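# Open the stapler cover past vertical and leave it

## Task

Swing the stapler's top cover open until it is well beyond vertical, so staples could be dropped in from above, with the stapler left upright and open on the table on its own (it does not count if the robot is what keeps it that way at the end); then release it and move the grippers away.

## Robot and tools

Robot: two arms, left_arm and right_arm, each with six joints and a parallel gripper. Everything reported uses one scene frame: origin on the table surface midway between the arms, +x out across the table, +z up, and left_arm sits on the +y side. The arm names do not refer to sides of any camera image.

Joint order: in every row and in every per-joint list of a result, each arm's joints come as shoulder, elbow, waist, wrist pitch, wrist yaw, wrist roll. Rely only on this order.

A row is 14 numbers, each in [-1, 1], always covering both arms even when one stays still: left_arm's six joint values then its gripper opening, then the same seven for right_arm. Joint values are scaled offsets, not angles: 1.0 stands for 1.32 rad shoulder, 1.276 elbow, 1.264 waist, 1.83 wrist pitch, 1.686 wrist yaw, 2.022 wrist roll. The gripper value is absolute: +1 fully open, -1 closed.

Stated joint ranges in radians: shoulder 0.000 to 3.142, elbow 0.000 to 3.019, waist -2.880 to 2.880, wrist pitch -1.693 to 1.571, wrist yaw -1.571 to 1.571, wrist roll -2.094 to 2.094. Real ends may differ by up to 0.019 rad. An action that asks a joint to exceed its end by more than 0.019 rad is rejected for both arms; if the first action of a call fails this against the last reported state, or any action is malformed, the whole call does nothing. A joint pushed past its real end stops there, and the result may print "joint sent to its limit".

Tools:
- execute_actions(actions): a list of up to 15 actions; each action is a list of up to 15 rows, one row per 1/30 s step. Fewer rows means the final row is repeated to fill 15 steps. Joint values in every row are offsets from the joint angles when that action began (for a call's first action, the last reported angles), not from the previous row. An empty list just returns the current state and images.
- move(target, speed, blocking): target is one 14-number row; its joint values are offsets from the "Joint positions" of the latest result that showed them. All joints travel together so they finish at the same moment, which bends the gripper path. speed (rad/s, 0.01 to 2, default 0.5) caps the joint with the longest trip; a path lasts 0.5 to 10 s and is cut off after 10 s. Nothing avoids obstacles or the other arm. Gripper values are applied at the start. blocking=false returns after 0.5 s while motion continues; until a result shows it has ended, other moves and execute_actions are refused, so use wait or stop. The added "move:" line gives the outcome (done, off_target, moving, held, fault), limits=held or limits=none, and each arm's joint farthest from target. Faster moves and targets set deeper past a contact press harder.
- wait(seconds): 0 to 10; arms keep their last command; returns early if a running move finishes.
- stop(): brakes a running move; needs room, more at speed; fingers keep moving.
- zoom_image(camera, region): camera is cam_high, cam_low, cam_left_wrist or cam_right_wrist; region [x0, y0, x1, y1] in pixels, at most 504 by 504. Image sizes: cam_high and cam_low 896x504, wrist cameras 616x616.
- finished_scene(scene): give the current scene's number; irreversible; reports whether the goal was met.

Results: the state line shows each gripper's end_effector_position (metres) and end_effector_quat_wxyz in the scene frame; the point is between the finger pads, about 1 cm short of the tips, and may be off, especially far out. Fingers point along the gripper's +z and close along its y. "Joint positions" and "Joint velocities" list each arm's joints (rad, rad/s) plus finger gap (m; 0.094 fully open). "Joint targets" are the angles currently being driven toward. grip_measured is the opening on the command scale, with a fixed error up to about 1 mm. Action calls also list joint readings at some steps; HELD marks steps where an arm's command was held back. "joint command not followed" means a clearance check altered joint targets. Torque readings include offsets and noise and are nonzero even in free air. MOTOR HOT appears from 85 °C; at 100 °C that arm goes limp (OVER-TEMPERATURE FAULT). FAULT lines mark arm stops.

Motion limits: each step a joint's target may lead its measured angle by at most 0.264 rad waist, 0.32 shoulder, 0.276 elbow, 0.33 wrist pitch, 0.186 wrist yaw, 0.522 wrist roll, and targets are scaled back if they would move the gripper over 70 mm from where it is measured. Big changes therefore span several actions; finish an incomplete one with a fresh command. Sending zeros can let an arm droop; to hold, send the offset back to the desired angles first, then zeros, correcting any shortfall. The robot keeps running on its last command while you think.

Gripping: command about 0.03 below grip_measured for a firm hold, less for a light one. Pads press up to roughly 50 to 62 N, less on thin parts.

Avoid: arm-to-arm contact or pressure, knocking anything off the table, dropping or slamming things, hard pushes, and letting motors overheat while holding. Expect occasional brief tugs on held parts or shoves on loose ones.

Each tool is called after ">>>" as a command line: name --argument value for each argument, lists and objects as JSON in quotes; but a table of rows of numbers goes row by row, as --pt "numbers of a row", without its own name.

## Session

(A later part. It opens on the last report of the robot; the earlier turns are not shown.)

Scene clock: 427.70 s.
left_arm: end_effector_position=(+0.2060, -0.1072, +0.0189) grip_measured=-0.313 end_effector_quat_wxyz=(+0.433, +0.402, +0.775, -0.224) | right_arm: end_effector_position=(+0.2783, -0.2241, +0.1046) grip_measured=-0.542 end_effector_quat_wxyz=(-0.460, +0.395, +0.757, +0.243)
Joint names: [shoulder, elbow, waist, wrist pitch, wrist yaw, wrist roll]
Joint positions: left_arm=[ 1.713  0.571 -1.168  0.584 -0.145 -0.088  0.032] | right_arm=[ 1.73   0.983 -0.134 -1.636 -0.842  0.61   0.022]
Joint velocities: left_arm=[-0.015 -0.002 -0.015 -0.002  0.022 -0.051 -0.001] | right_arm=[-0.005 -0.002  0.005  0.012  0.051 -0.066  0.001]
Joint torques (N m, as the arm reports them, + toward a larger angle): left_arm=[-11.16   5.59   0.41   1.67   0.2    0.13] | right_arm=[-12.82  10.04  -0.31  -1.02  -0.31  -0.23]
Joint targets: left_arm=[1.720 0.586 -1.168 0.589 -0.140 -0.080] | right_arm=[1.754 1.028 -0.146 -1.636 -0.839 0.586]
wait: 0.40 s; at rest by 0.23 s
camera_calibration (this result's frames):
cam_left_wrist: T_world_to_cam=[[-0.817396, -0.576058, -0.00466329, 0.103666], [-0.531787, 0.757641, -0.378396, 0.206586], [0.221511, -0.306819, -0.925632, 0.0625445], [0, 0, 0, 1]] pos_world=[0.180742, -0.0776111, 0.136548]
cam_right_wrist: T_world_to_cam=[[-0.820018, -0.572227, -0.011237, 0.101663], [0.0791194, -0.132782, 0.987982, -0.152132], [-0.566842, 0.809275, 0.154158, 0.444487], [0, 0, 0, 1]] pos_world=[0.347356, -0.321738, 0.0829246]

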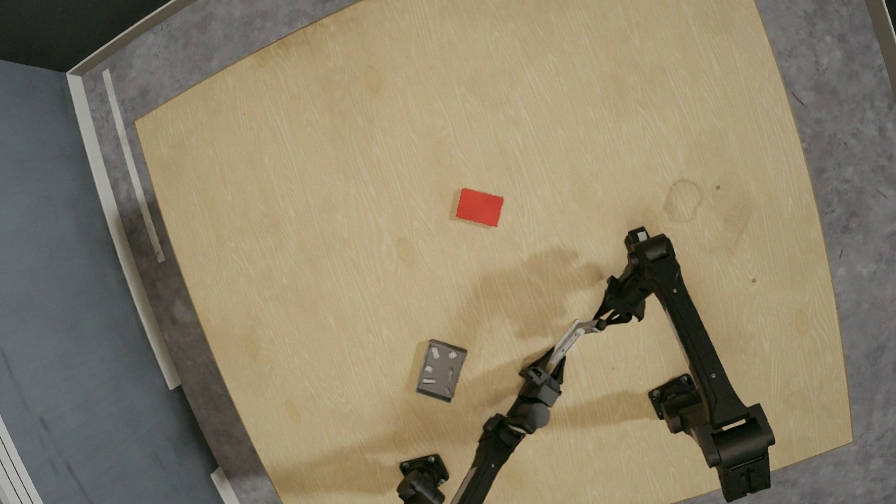

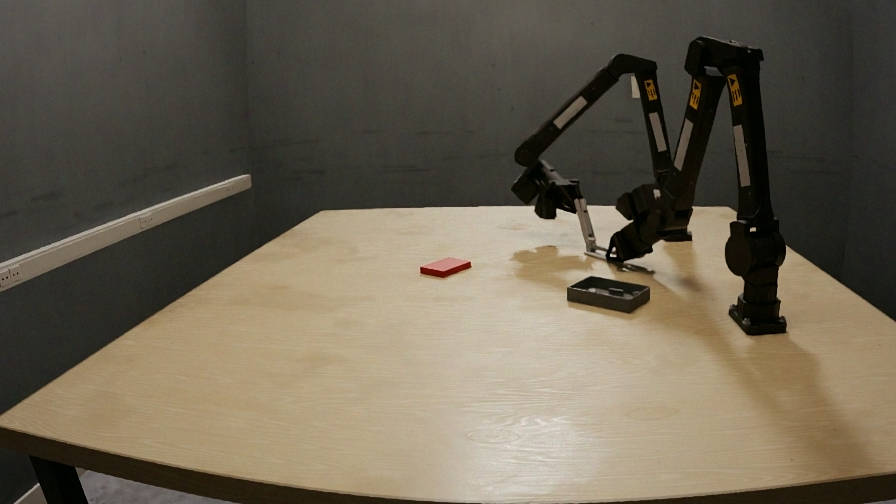

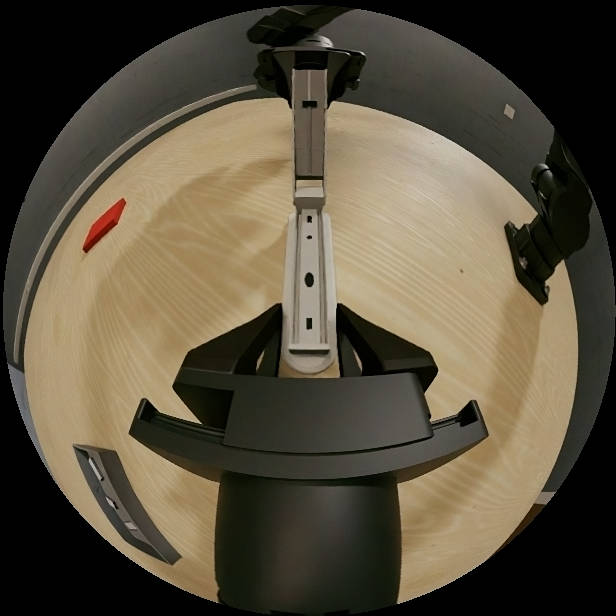

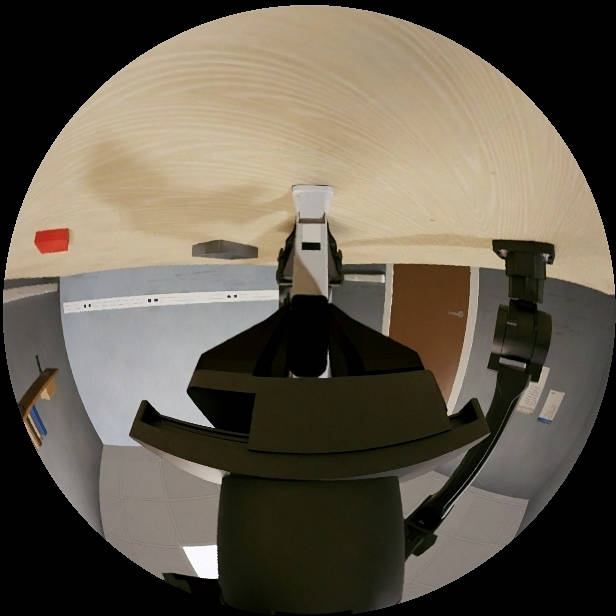

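>>> execute_actions --actions '[[[0.0053,0.012,0.0,0.003,0.003,0.004,-0.35,0.008,0.02,-0.002,0,0,-0.002,-0.557],[0.0053,0.012,0.0,0.003,0.003,0.004,-0.35,0.008,0.02,-0.002,0,0,-0.002,-0.552],[0.0053,0.012,0.0,0.003,0.003,0.004,-0.35,0.008,0.02,-0.002,0,0,-0.002,-0.547],[0.0053,0.012,0.0,0.003,0.003,0.004,-0.35,0.008,0.02,-0.002,0,0,-0.002,-0.542],[0.0053,0.012,0.0,0.003,0.003,0.004,-0.35,0.008,0.02,-0.002,0,0,-0.002,-0.535],[0.0053,0.012,0.0,0.003,0.003,0.004,-0.35,0.008,0.02,-0.002,0,0,-0.002,-0.525],[0.0053,0.012,0.0,0.003,0.003,0.004,-0.35,0.008,0.02,-0.002,0,0,-0.002,-0.51],[0.0053,0.012,0.0,0.003,0.003,0.004,-0.35,0.008,0.02,-0.002,0,0,-0.002,-0.49],[0.0053,0.012,0.0,0.003,0.003,0.004,-0.35,0.008,0.02,-0.002,0,0,-0.002,-0.46],[0.0053,0.012,0.0,0.003,0.003,0.004,-0.35,0.008,0.02,-0.002,0,0,-0.002,-0.42],[0.0053,0.012,0.0,0.003,0.003,0.004,-0.35,0.008,0.02,-0.002,0,0,-0.002,-0.37],[0.0053,0.012,0.0,0.003,0.003,0.004,-0.35,0.008,0.02,-0.002,0,0,-0.002,-0.31],[0.0053,0.012,0.0,0.003,0.003,0.004,-0.35,0.008,0.02,-0.002,0,0,-0.002,-0.25],[0.0053,0.012,0.0,0.003,0.003,0.004,-0.35,0.008,0.02,-0.002,0,0,-0.002,-0.2]]]'

>>> wait --seconds 0.4

Scene clock: 439.73 s.
left_arm: end_effector_position=(+0.2060, -0.1072, +0.0189) grip_measured=-0.313 end_effector_quat_wxyz=(+0.433, +0.402, +0.775, -0.224) | right_arm: end_effector_position=(+0.2783, -0.2241, +0.1046) grip_measured=-0.208 end_effector_quat_wxyz=(-0.460, +0.396, +0.756, +0.243)
Joint names: [shoulder, elbow, waist, wrist pitch, wrist yaw, wrist roll]
Joint positions: left_arm=[ 1.713  0.571 -1.168  0.584 -0.145 -0.088  0.032] | right_arm=[ 1.73   0.983 -0.134 -1.636 -0.842  0.612  0.037]
Joint velocities: left_arm=[-0.005 -0.027  0.005 -0.007  0.022  0.007 -0.   ] | right_arm=[-0.015  0.007 -0.005  0.002  0.066  0.007  0.012]
Joint torques (N m, as the arm reports them, + toward a larger angle): left_arm=[-11.01   5.62   0.53   1.71   0.18   0.14] | right_arm=[-14.16   8.4    0.32  -1.04  -0.43  -0.03]
Joint targets: left_arm=[1.720 0.586 -1.168 0.589 -0.140 -0.080] | right_arm=[1.741 1.008 -0.137 -1.636 -0.842 0.606]
Step readings (joint positions):
0: left_arm=[1.713 0.571 -1.168 0.584 -0.145 -0.088] | right_arm=[1.730 0.983 -0.134 -1.636 -0.842 0.610]
1: left_arm=[1.713 0.571 -1.168 0.584 -0.145 -0.088] | right_arm=[1.730 0.983 -0.134 -1.636 -0.842 0.611]
2: left_arm=[1.713 0.571 -1.168 0.584 -0.145 -0.088] | right_arm=[1.730 0.983 -0.134 -1.636 -0.842 0.611]
4: left_arm=[1.713 0.571 -1.168 0.584 -0.145 -0.088] | right_arm=[1.730 0.983 -0.134 -1.636 -0.842 0.612]
8: left_arm=[1.713 0.571 -1.168 0.584 -0.145 -0.088] | right_arm=[1.730 0.983 -0.134 -1.636 -0.842 0.612]
15: Joint positions above
camera_calibration (this result's frames):
cam_left_wrist: T_world_to_cam=[[-0.817396, -0.576058, -0.00466329, 0.103666], [-0.531787, 0.757641, -0.378396, 0.206586], [0.221511, -0.306819, -0.925632, 0.0625445], [0, 0, 0, 1]] pos_world=[0.180742, -0.0776111, 0.136548]
cam_right_wrist: T_world_to_cam=[[-0.82043, -0.571662, -0.00988045, 0.101762], [0.080131, -0.132078, 0.987995, -0.152257], [-0.566104, 0.809789, 0.154168, 0.444396], [0, 0, 0, 1]] pos_world=[0.347264, -0.321803, 0.0829225]

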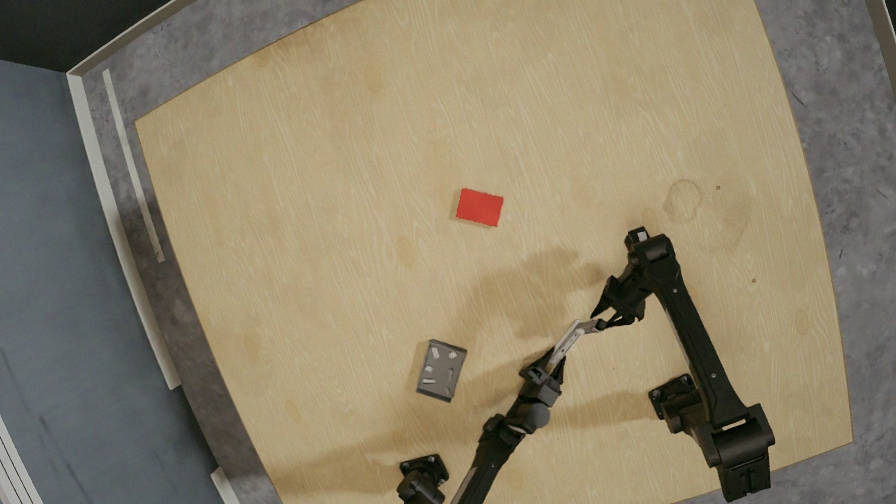

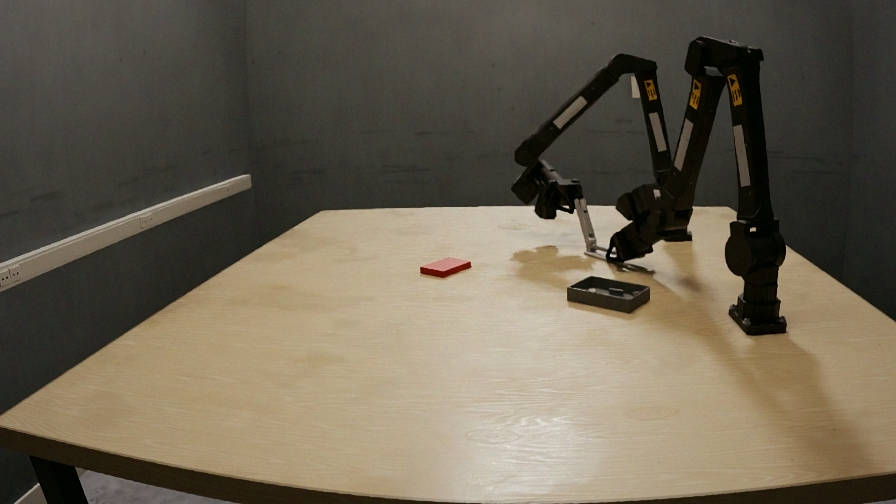

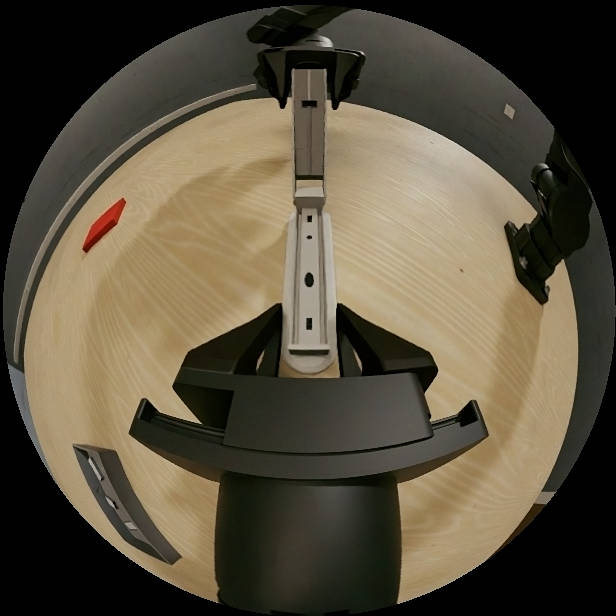

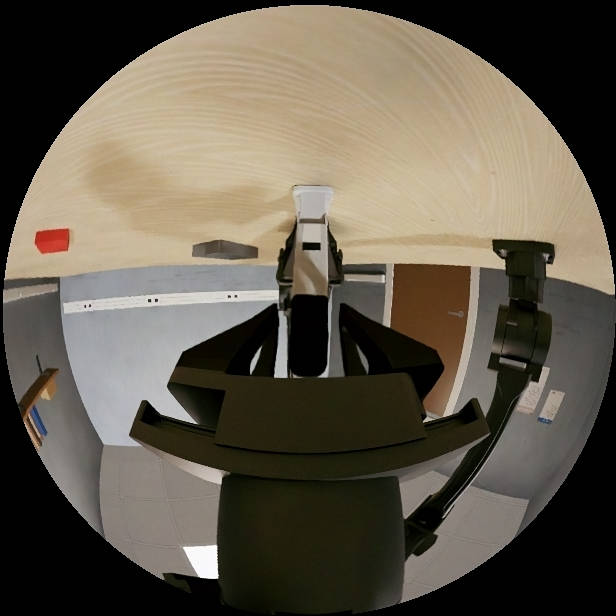

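Scene clock: 440.13 s.
left_arm: end_effector_position=(+0.2060, -0.1072, +0.0189) grip_measured=-0.313 end_effector_quat_wxyz=(+0.433, +0.402, +0.775, -0.224) | right_arm: end_effector_position=(+0.2783, -0.2241, +0.1046) grip_measured=-0.202 end_effector_quat_wxyz=(-0.460, +0.396, +0.756, +0.243)
Joint names: [shoulder, elbow, waist, wrist pitch, wrist yaw, wrist roll]
Joint positions: left_arm=[ 1.713  0.571 -1.168  0.584 -0.145 -0.088  0.032] | right_arm=[ 1.73   0.983 -0.134 -1.636 -0.842  0.612  0.038]
Joint velocities: left_arm=[-0.005 -0.002 -0.005 -0.012 -0.051 -0.037 -0.001] | right_arm=[-0.005  0.002 -0.015  0.017  0.037 -0.022 -0.   ]
Joint torques (N m, as the arm reports them, + toward a larger angle): left_arm=[-11.2    5.64   0.63   1.7    0.18   0.14] | right_arm=[-14.07   8.29   0.4   -1.03  -0.45  -0.03]
Joint targets: left_arm=[1.720 0.586 -1.168 0.589 -0.140 -0.080] | right_arm=[1.741 1.008 -0.137 -1.636 -0.842 0.606]
wait: 0.40 s; at rest by 0.17 s
camera_calibration (this result's frames):
cam_left_wrist: T_world_to_cam=[[-0.817396, -0.576058, -0.00466329, 0.103666], [-0.531787, 0.757641, -0.378396, 0.206586], [0.221511, -0.306819, -0.925632, 0.0625445], [0, 0, 0, 1]] pos_world=[0.180742, -0.0776111, 0.136548]
cam_right_wrist: T_world_to_cam=[[-0.82043, -0.571662, -0.00988045, 0.101762], [0.080131, -0.132078, 0.987995, -0.152257], [-0.566104, 0.809789, 0.154168, 0.444396], [0, 0, 0, 1]] pos_world=[0.347264, -0.321803, 0.0829225]

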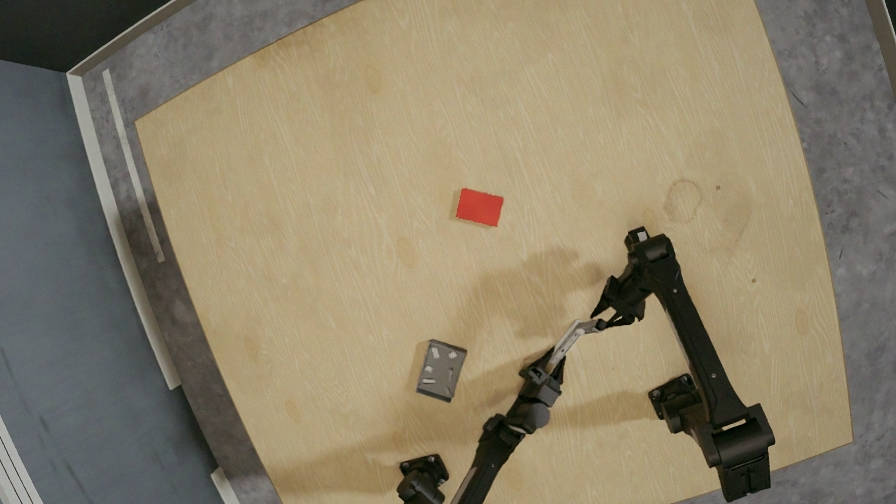

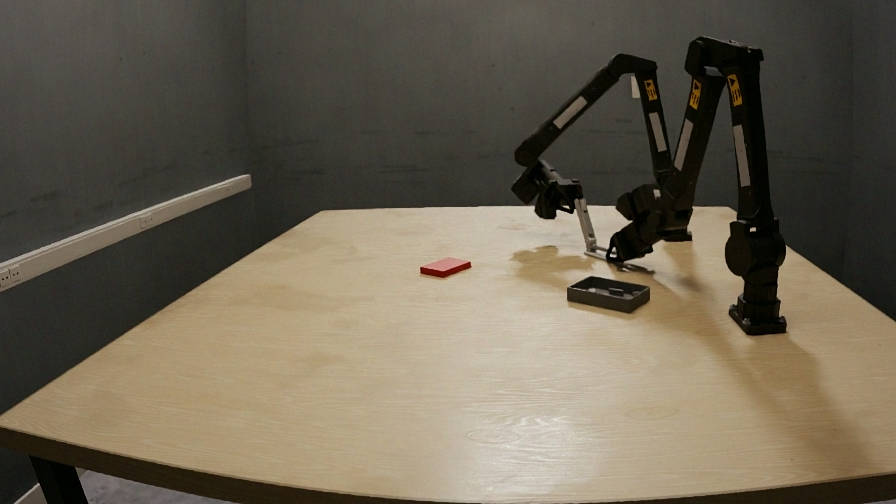

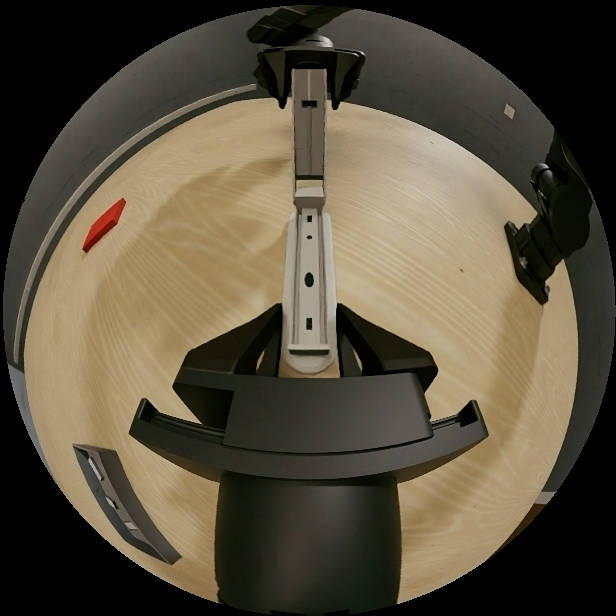

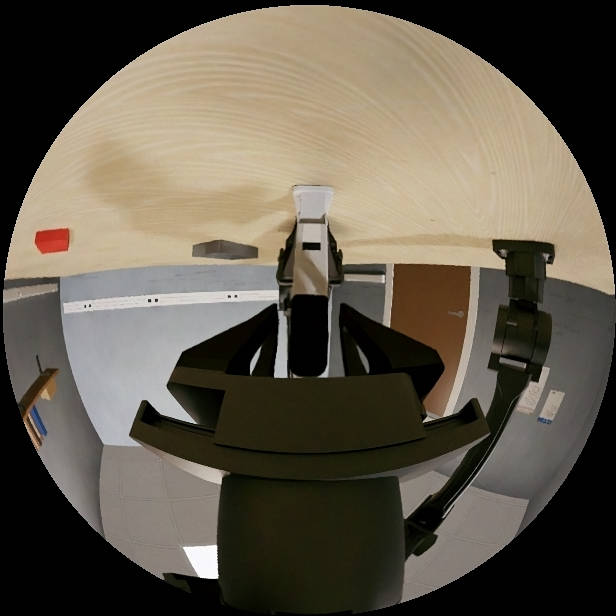

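>>> execute_actions --actions '[]'

Scene clock: 445.40 s.
left_arm: end_effector_position=(+0.2060, -0.1072, +0.0189) grip_measured=-0.313 end_effector_quat_wxyz=(+0.433, +0.402, +0.775, -0.224) | right_arm: end_effector_position=(+0.2783, -0.2241, +0.1046) grip_measured=-0.202 end_effector_quat_wxyz=(-0.460, +0.396, +0.756, +0.243)
Joint names: [shoulder, elbow, waist, wrist pitch, wrist yaw, wrist roll]
Joint positions: left_arm=[ 1.713  0.571 -1.168  0.584 -0.145 -0.088  0.032] | right_arm=[ 1.73   0.983 -0.134 -1.636 -0.842  0.612  0.038]
Joint velocities: left_arm=[ 0.005  0.002  0.005  0.002  0.037 -0.022 -0.   ] | right_arm=[-0.024  0.002 -0.005 -0.002 -0.007 -0.022  0.   ]
Joint torques (N m, as the arm reports them, + toward a larger angle): left_arm=[-11.18   5.6    0.7    1.71   0.2    0.16] | right_arm=[-14.04   8.31   0.43  -1.02  -0.45  -0.03]
Joint targets: left_arm=[1.720 0.586 -1.168 0.589 -0.140 -0.080] | right_arm=[1.741 1.008 -0.137 -1.636 -0.842 0.606]
camera_calibration (this result's frames):
cam_left_wrist: T_world_to_cam=[[-0.817396, -0.576058, -0.00466329, 0.103666], [-0.531787, 0.757641, -0.378396, 0.206586], [0.221511, -0.306819, -0.925632, 0.0625445], [0, 0, 0, 1]] pos_world=[0.180742, -0.0776111, 0.136548]
cam_right_wrist: T_world_to_cam=[[-0.82043, -0.571662, -0.00988045, 0.101762], [0.080131, -0.132078, 0.987995, -0.152257], [-0.566104, 0.809789, 0.154168, 0.444396], [0, 0, 0, 1]] pos_world=[0.347264, -0.321803, 0.0829225]

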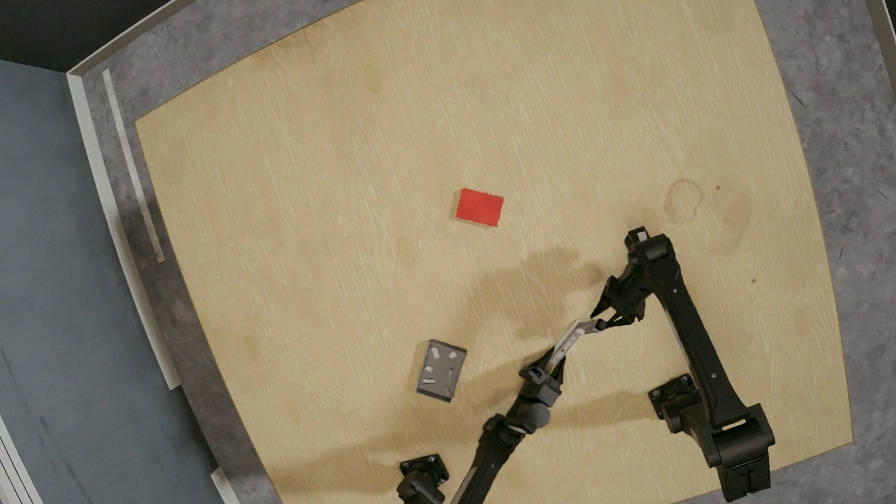

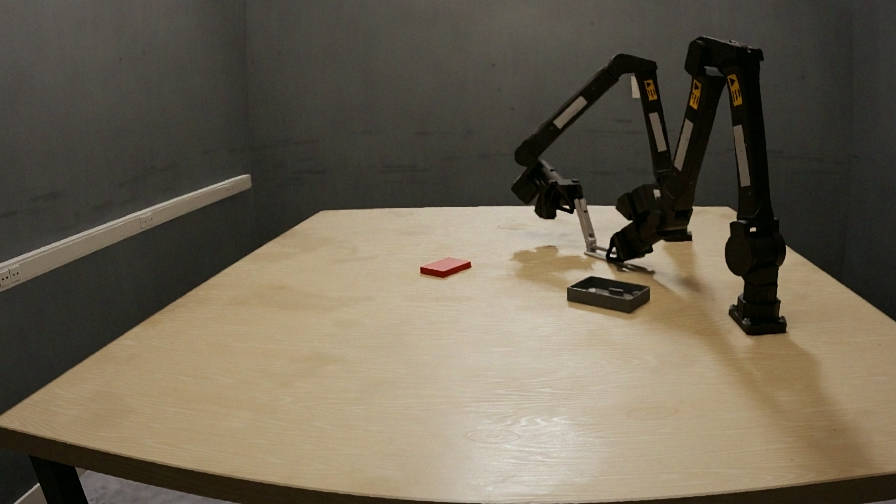

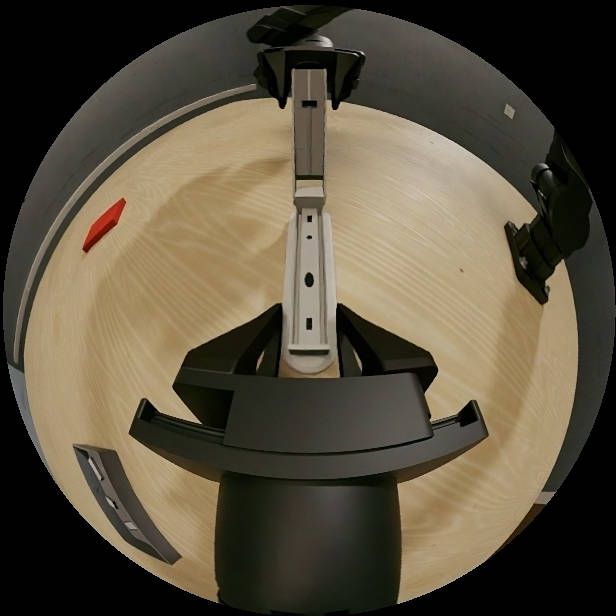

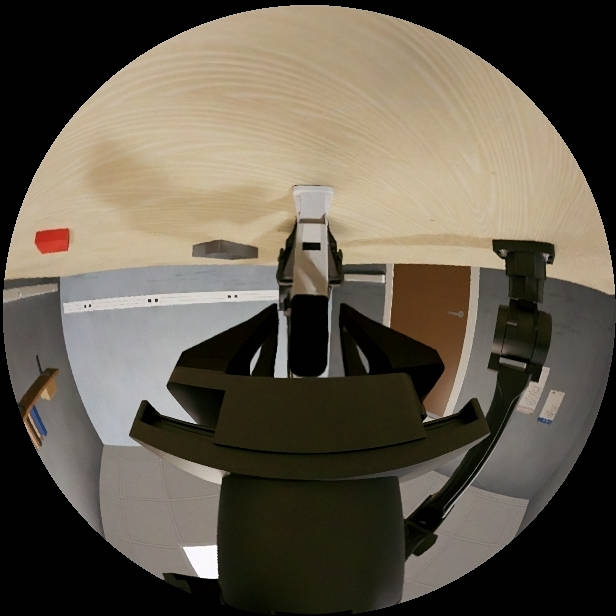

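>>> move --target '[0.0053,0.012,0,0.003,0.003,0.004,-0.35, 0.038,0.074,-0.058,0,0.027,-0.038,0.2]' --speed 0.12

Scene clock: 453.03 s.
left_arm: end_effector_position=(+0.2060, -0.1072, +0.0189) grip_measured=-0.313 end_effector_quat_wxyz=(+0.433, +0.402, +0.775, -0.224) | right_arm: end_effector_position=(+0.3063, -0.2494, +0.1042) grip_measured=+0.198 end_effector_quat_wxyz=(-0.426, +0.386, +0.775, +0.263)
Joint names: [shoulder, elbow, waist, wrist pitch, wrist yaw, wrist roll]
Joint positions: left_arm=[ 1.713  0.571 -1.168  0.584 -0.145 -0.088  0.032] | right_arm=[ 1.751  1.045 -0.201 -1.636 -0.8    0.543  0.056]
Joint velocities: left_arm=[-0.005  0.007 -0.015 -0.007 -0.022 -0.066  0.   ] | right_arm=[-0.005 -0.007 -0.015 -0.007 -0.022 -0.037  0.   ]
Joint torques (N m, as the arm reports them, + toward a larger angle): left_arm=[-11.     5.62   0.48   1.74   0.2    0.14] | right_arm=[-13.19   9.19   0.35  -0.98  -0.28  -0.08]
Joint targets: left_arm=[1.720 0.586 -1.168 0.589 -0.140 -0.080] | right_arm=[1.780 1.077 -0.207 -1.636 -0.797 0.535]
move: off_target (right_arm); limits=none; left_arm: farthest joint: the elbow, 0.015 radians from its target (0.015 radians at the start); right_arm: farthest joint: the elbow, 0.033 radians from its target (0.095 radians at the start)
camera_calibration (this result's frames):
cam_left_wrist: T_world_to_cam=[[-0.817396, -0.576058, -0.00466329, 0.103666], [-0.531787, 0.757641, -0.378396, 0.206586], [0.221511, -0.306819, -0.925632, 0.0625445], [0, 0, 0, 1]] pos_world=[0.180742, -0.0776111, 0.136548]
cam_right_wrist: T_world_to_cam=[[-0.818806, -0.567547, -0.0862973, 0.118824], [-0.01041, -0.135621, 0.990706, -0.130903], [-0.573976, 0.812094, 0.105139, 0.488955], [0, 0, 0, 1]] pos_world=[0.37658, -0.347393, 0.0885322]

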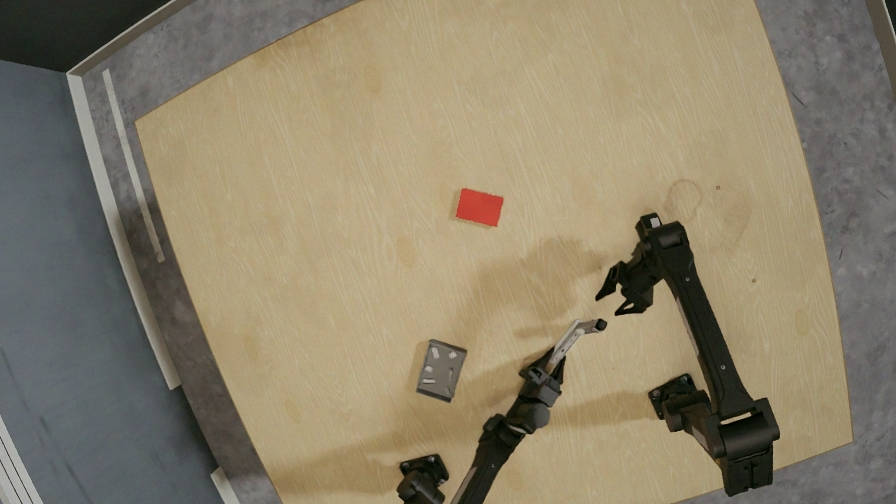

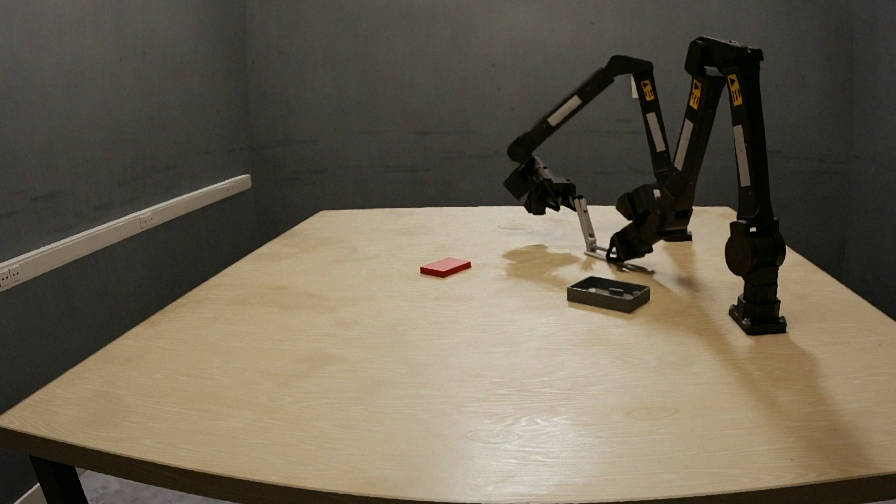

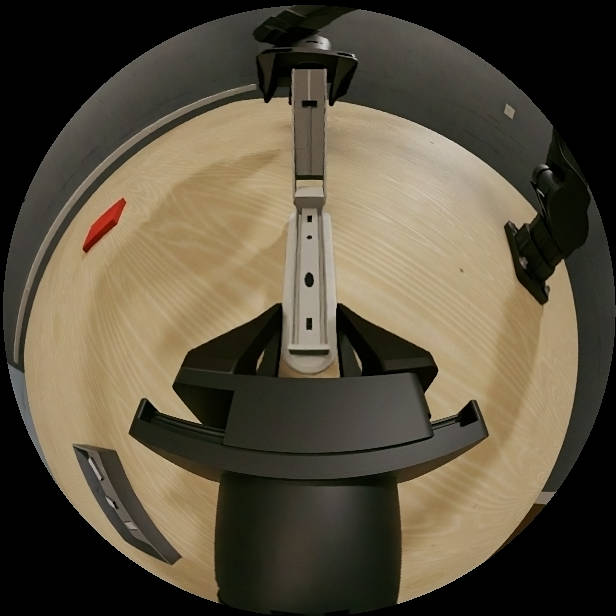

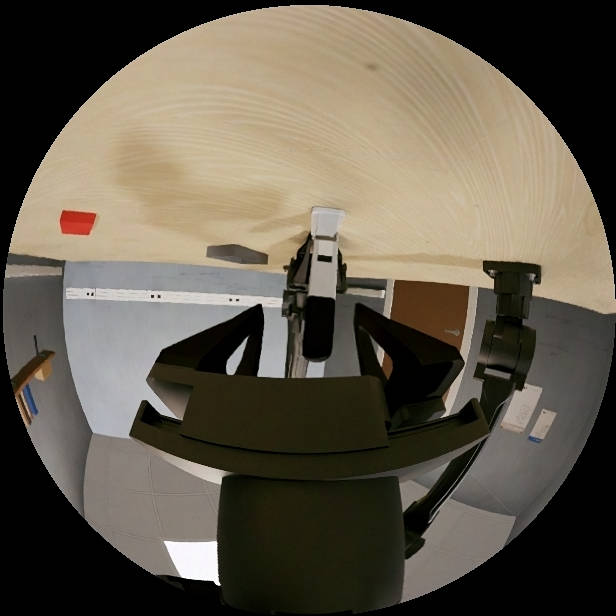

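>>> move --target '[0.0053,0.012,0,0.003,0.003,0.004,-0.27, 0.02,0.09,-0.22,0.03,0.06,-0.05,0.2]' --speed 0.3

Scene clock: 456.00 s.
left_arm: end_effector_position=(+0.2060, -0.1071, +0.0189) grip_measured=-0.268 end_effector_quat_wxyz=(+0.434, +0.402, +0.775, -0.224) | right_arm: end_effector_position=(+0.3506, -0.3629, +0.1034) grip_measured=+0.198 end_effector_quat_wxyz=(-0.317, +0.436, +0.785, +0.307)
Joint names: [shoulder, elbow, waist, wrist pitch, wrist yaw, wrist roll]
Joint positions: left_arm=[ 1.713  0.571 -1.168  0.584 -0.146 -0.088  0.034] | right_arm=[ 1.751  1.127 -0.482 -1.589 -0.703  0.451  0.056]
Joint velocities: left_arm=[-0.015 -0.012 -0.005 -0.002 -0.022  0.007 -0.   ] | right_arm=[-0.005 -0.007 -0.005 -0.012 -0.066 -0.007 -0.001]
Joint torques (N m, as the arm reports them, + toward a larger angle): left_arm=[-11.1    5.53   0.37   1.63   0.21   0.16] | right_arm=[-14.42   9.85   0.42  -0.54  -0.29  -0.13]
Joint targets: left_arm=[1.720 0.586 -1.168 0.589 -0.140 -0.080] | right_arm=[1.778 1.160 -0.479 -1.581 -0.699 0.442]
move: off_target (right_arm); limits=none; left_arm: farthest joint: the elbow, 0.015 radians from its target (0.015 radians at the start); right_arm: farthest joint: the elbow, 0.033 radians from its target (0.115 radians at the start)
camera_calibration (this result's frames):
cam_left_wrist: T_world_to_cam=[[-0.817208, -0.576322, -0.00486248, 0.103668], [-0.531963, 0.757502, -0.378427, 0.206613], [0.221779, -0.306667, -0.925618, 0.0625086], [0, 0, 0, 1]] pos_world=[0.180766, -0.0775943, 0.136551]
cam_right_wrist: T_world_to_cam=[[-0.874301, -0.437182, -0.210878, 0.170247], [-0.208532, -0.054, 0.976524, -0.0444167], [-0.438306, 0.89775, -0.0439542, 0.605585], [0, 0, 0, 1]] pos_world=[0.405016, -0.471634, 0.105893]

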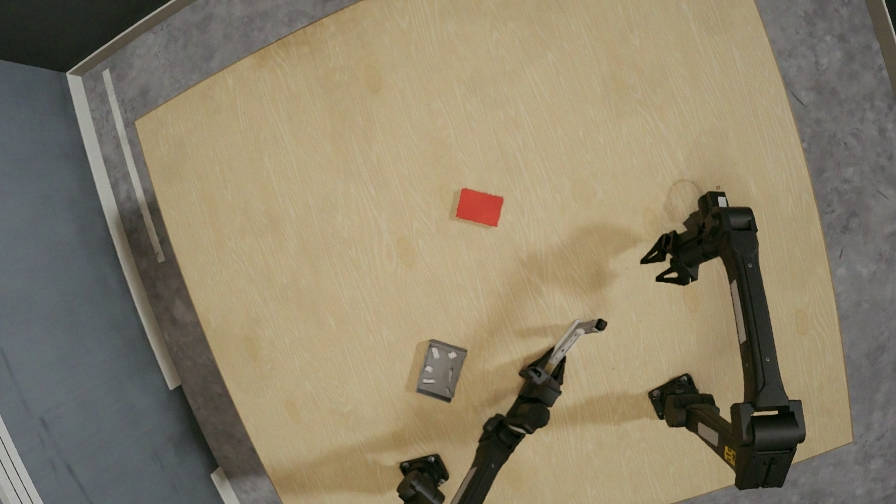

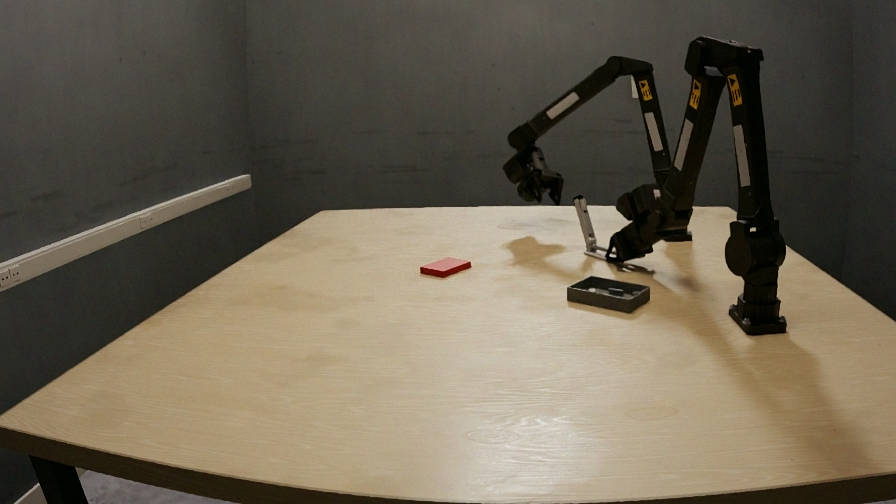

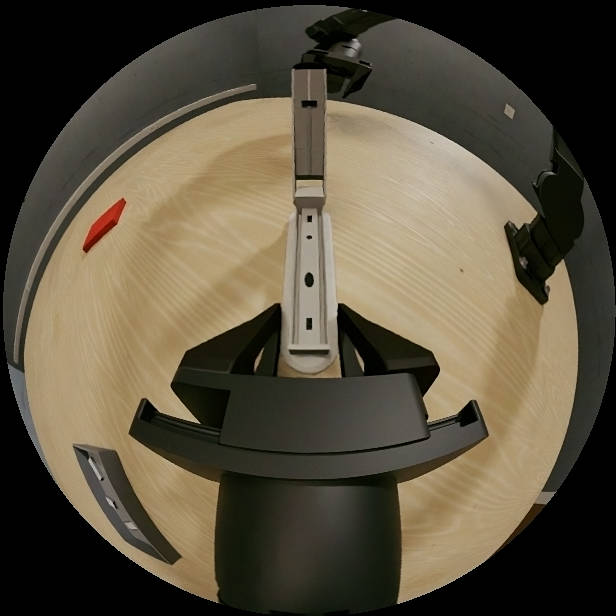

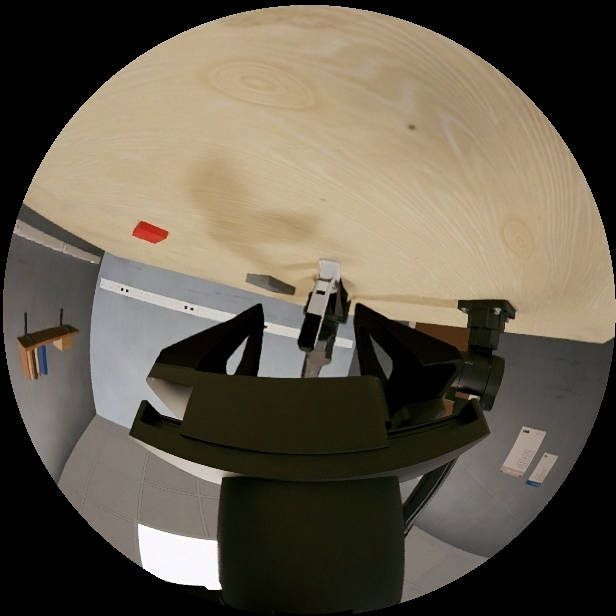

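>>> move --target '[-0.134,-0.09,-0.033,-0.04,-0.014,-0.015,0.2, 0.02,0.026,0.002,0.004,0.002,-0.004,0.2]' --speed 0.15

Scene clock: 459.47 s.
left_arm: end_effector_position=(+0.1788, -0.0730, +0.0424) grip_measured=+0.198 end_effector_quat_wxyz=(+0.431, +0.402, +0.776, -0.224) | right_arm: end_effector_position=(+0.3506, -0.3629, +0.1034) grip_measured=+0.198 end_effector_quat_wxyz=(-0.317, +0.435, +0.785, +0.307)
Joint names: [shoulder, elbow, waist, wrist pitch, wrist yaw, wrist roll]
Joint positions: left_arm=[ 1.549  0.463 -1.197  0.522 -0.167 -0.106  0.056] | right_arm=[ 1.751  1.127 -0.482 -1.589 -0.703  0.45   0.056]
Joint velocities: left_arm=[-0.005 -0.002 -0.005 -0.012 -0.037 -0.007 -0.001] | right_arm=[-0.015 -0.012 -0.005  0.002 -0.007 -0.007  0.   ]
Joint torques (N m, as the arm reports them, + toward a larger angle): left_arm=[-10.71   4.21  -0.41   1.28  -0.19  -0.03] | right_arm=[-14.35   9.97   0.87  -0.53  -0.3   -0.08]
Joint targets: left_arm=[1.536 0.456 -1.210 0.511 -0.169 -0.118] | right_arm=[1.778 1.160 -0.479 -1.581 -0.699 0.443]
move: off_target (right_arm); limits=none; left_arm: farthest joint: the shoulder, 0.013 radians from its target (0.177 radians at the start); right_arm: farthest joint: the elbow, 0.033 radians from its target (0.033 radians at the start)
camera_calibration (this result's frames):
cam_left_wrist: T_world_to_cam=[[-0.817846, -0.575436, -0.00118004, 0.101228], [-0.533047, 0.758369, -0.375149, 0.17529], [0.216769, -0.306185, -0.926964, 0.101745], [0, 0, 0, 1]] pos_world=[0.154172, -0.0435315, 0.160193]
cam_right_wrist: T_world_to_cam=[[-0.874138, -0.437367, -0.211169, 0.170152], [-0.208802, -0.0541346, 0.976459, -0.0443643], [-0.438503, 0.897652, -0.0440019, 0.605623], [0, 0, 0, 1]] pos_world=[0.40504, -0.471621, 0.105899]

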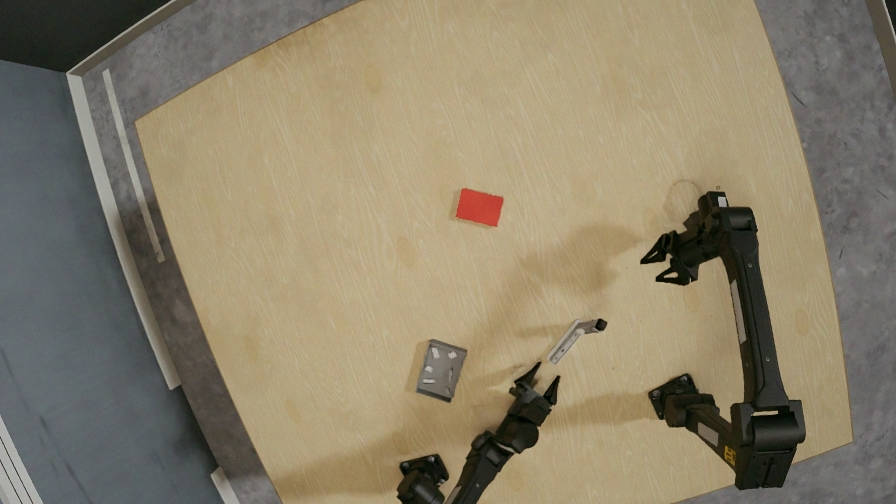

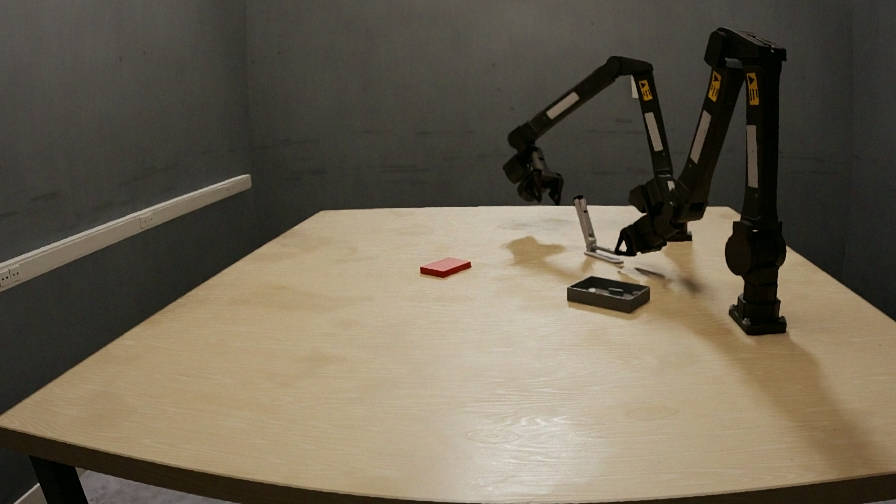

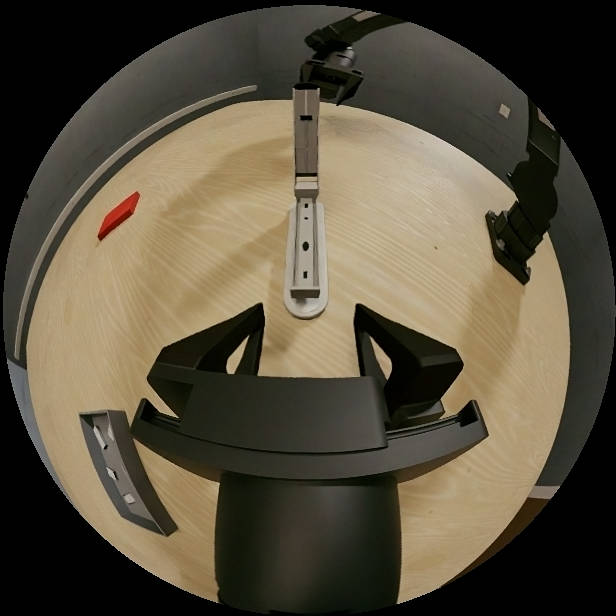

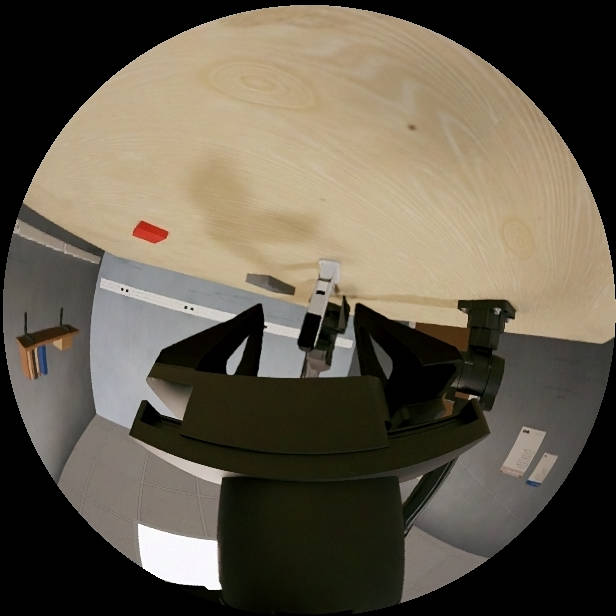

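>>> move --target '[-0.23,-0.08,0,-0.05,0,0,0.2, 0.02,0.026,0.002,0.004,0.002,-0.004,0.2]' --speed 0.3

Scene clock: 462.03 s.
left_arm: end_effector_position=(+0.1647, -0.0410, +0.1123) grip_measured=+0.198 end_effector_quat_wxyz=(+0.472, +0.383, +0.751, -0.258) | right_arm: end_effector_position=(+0.3506, -0.3629, +0.1034) grip_measured=+0.198 end_effector_quat_wxyz=(-0.317, +0.435, +0.785, +0.307)
Joint names: [shoulder, elbow, waist, wrist pitch, wrist yaw, wrist roll]
Joint positions: left_arm=[ 1.252  0.369 -1.197  0.441 -0.167 -0.107  0.056] | right_arm=[ 1.751  1.127 -0.482 -1.589 -0.703  0.45   0.056]
Joint velocities: left_arm=[-0.015  0.002 -0.015 -0.007 -0.037  0.037  0.   ] | right_arm=[ 0.005 -0.012 -0.005  0.007  0.022  0.095  0.   ]
Joint torques (N m, as the arm reports them, + toward a larger angle): left_arm=[-7.19  5.65  0.58  1.26 -0.07  0.07] | right_arm=[-14.3    9.98   0.83  -0.52  -0.3   -0.08]
Joint targets: left_arm=[1.245 0.361 -1.197 0.430 -0.167 -0.106] | right_arm=[1.778 1.160 -0.479 -1.581 -0.699 0.442]
move: off_target (right_arm); limits=none; left_arm: farthest joint: the wrist pitch, 0.010 radians from its target (0.091 radians at the start); right_arm: farthest joint: the elbow, 0.033 radians from its target (0.033 radians at the start)
camera_calibration (this result's frames):
cam_left_wrist: T_world_to_cam=[[-0.818281, -0.574354, 0.023091, 0.105554], [-0.512028, 0.710051, -0.483378, 0.176421], [0.261234, -0.407362, -0.875107, 0.162143], [0, 0, 0, 1]] pos_world=[0.134348, 0.00140811, 0.224733]
cam_right_wrist: T_world_to_cam=[[-0.873975, -0.437553, -0.21146, 0.170058], [-0.209071, -0.0542692, 0.976393, -0.044312], [-0.438699, 0.897554, -0.0440496, 0.605661], [0, 0, 0, 1]] pos_world=[0.405065, -0.471609, 0.105906]

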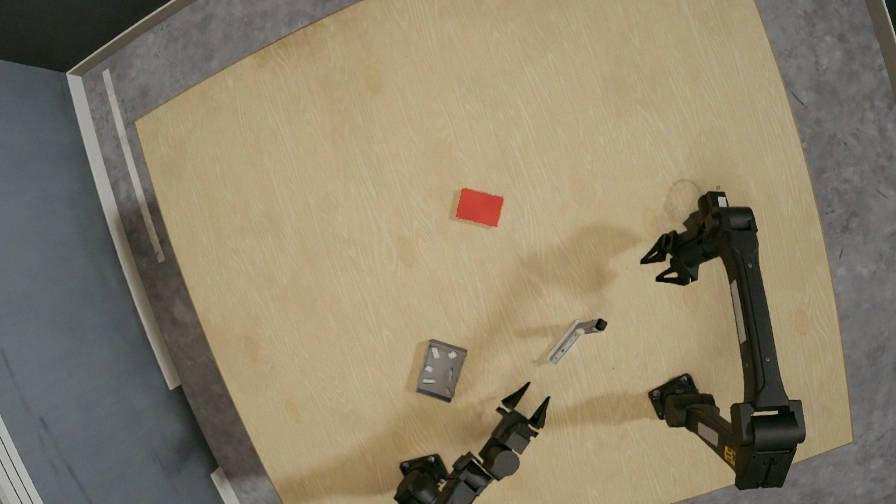

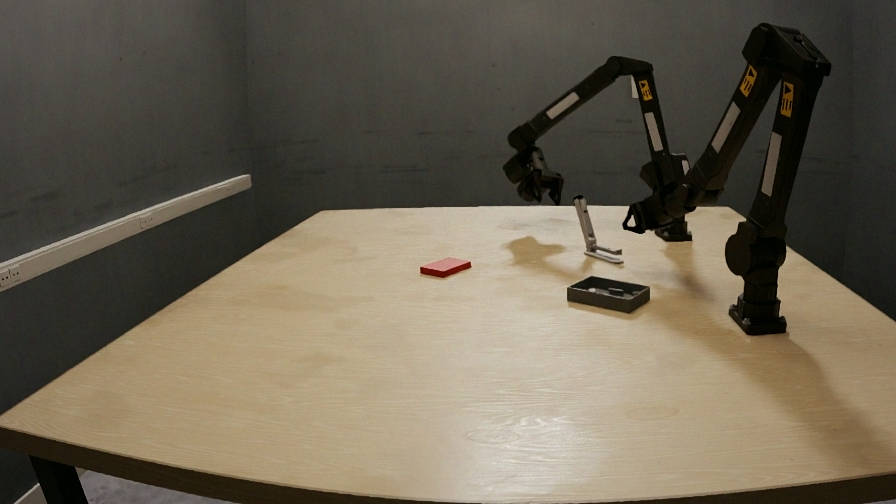

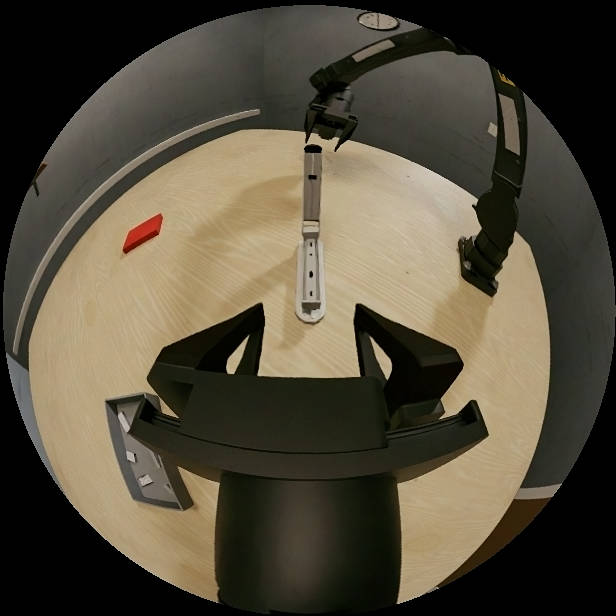

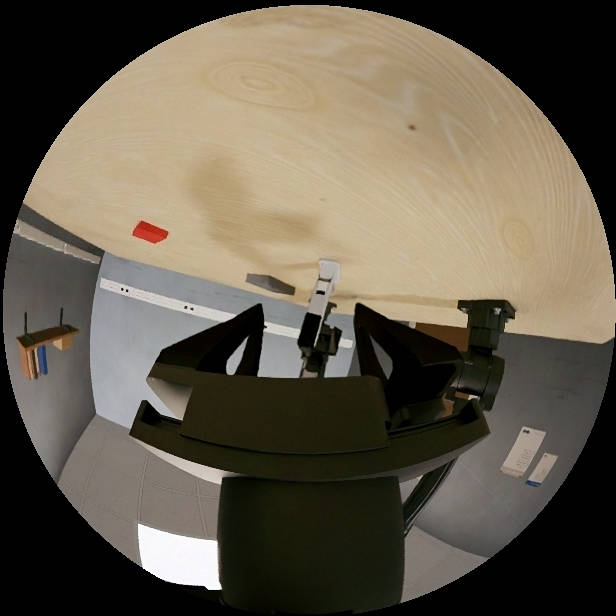

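>>> zoom_image --camera "cam_low" --region '[500, 160, 700, 290]'

Region (500, 160, 700, 290) of cam_low's 896x504 image, scaled by 2.520, with more detail than that image has; it fills the top 328 rows of this view, and the rest is white.

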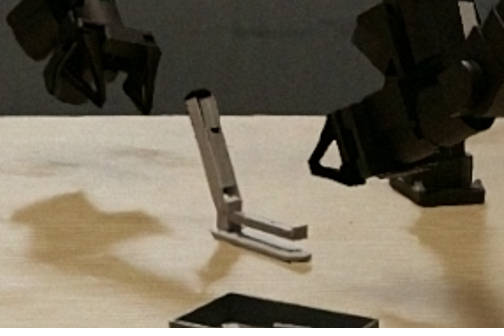

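>>> finished_scene --scene 2

The scene is finished: the task was done.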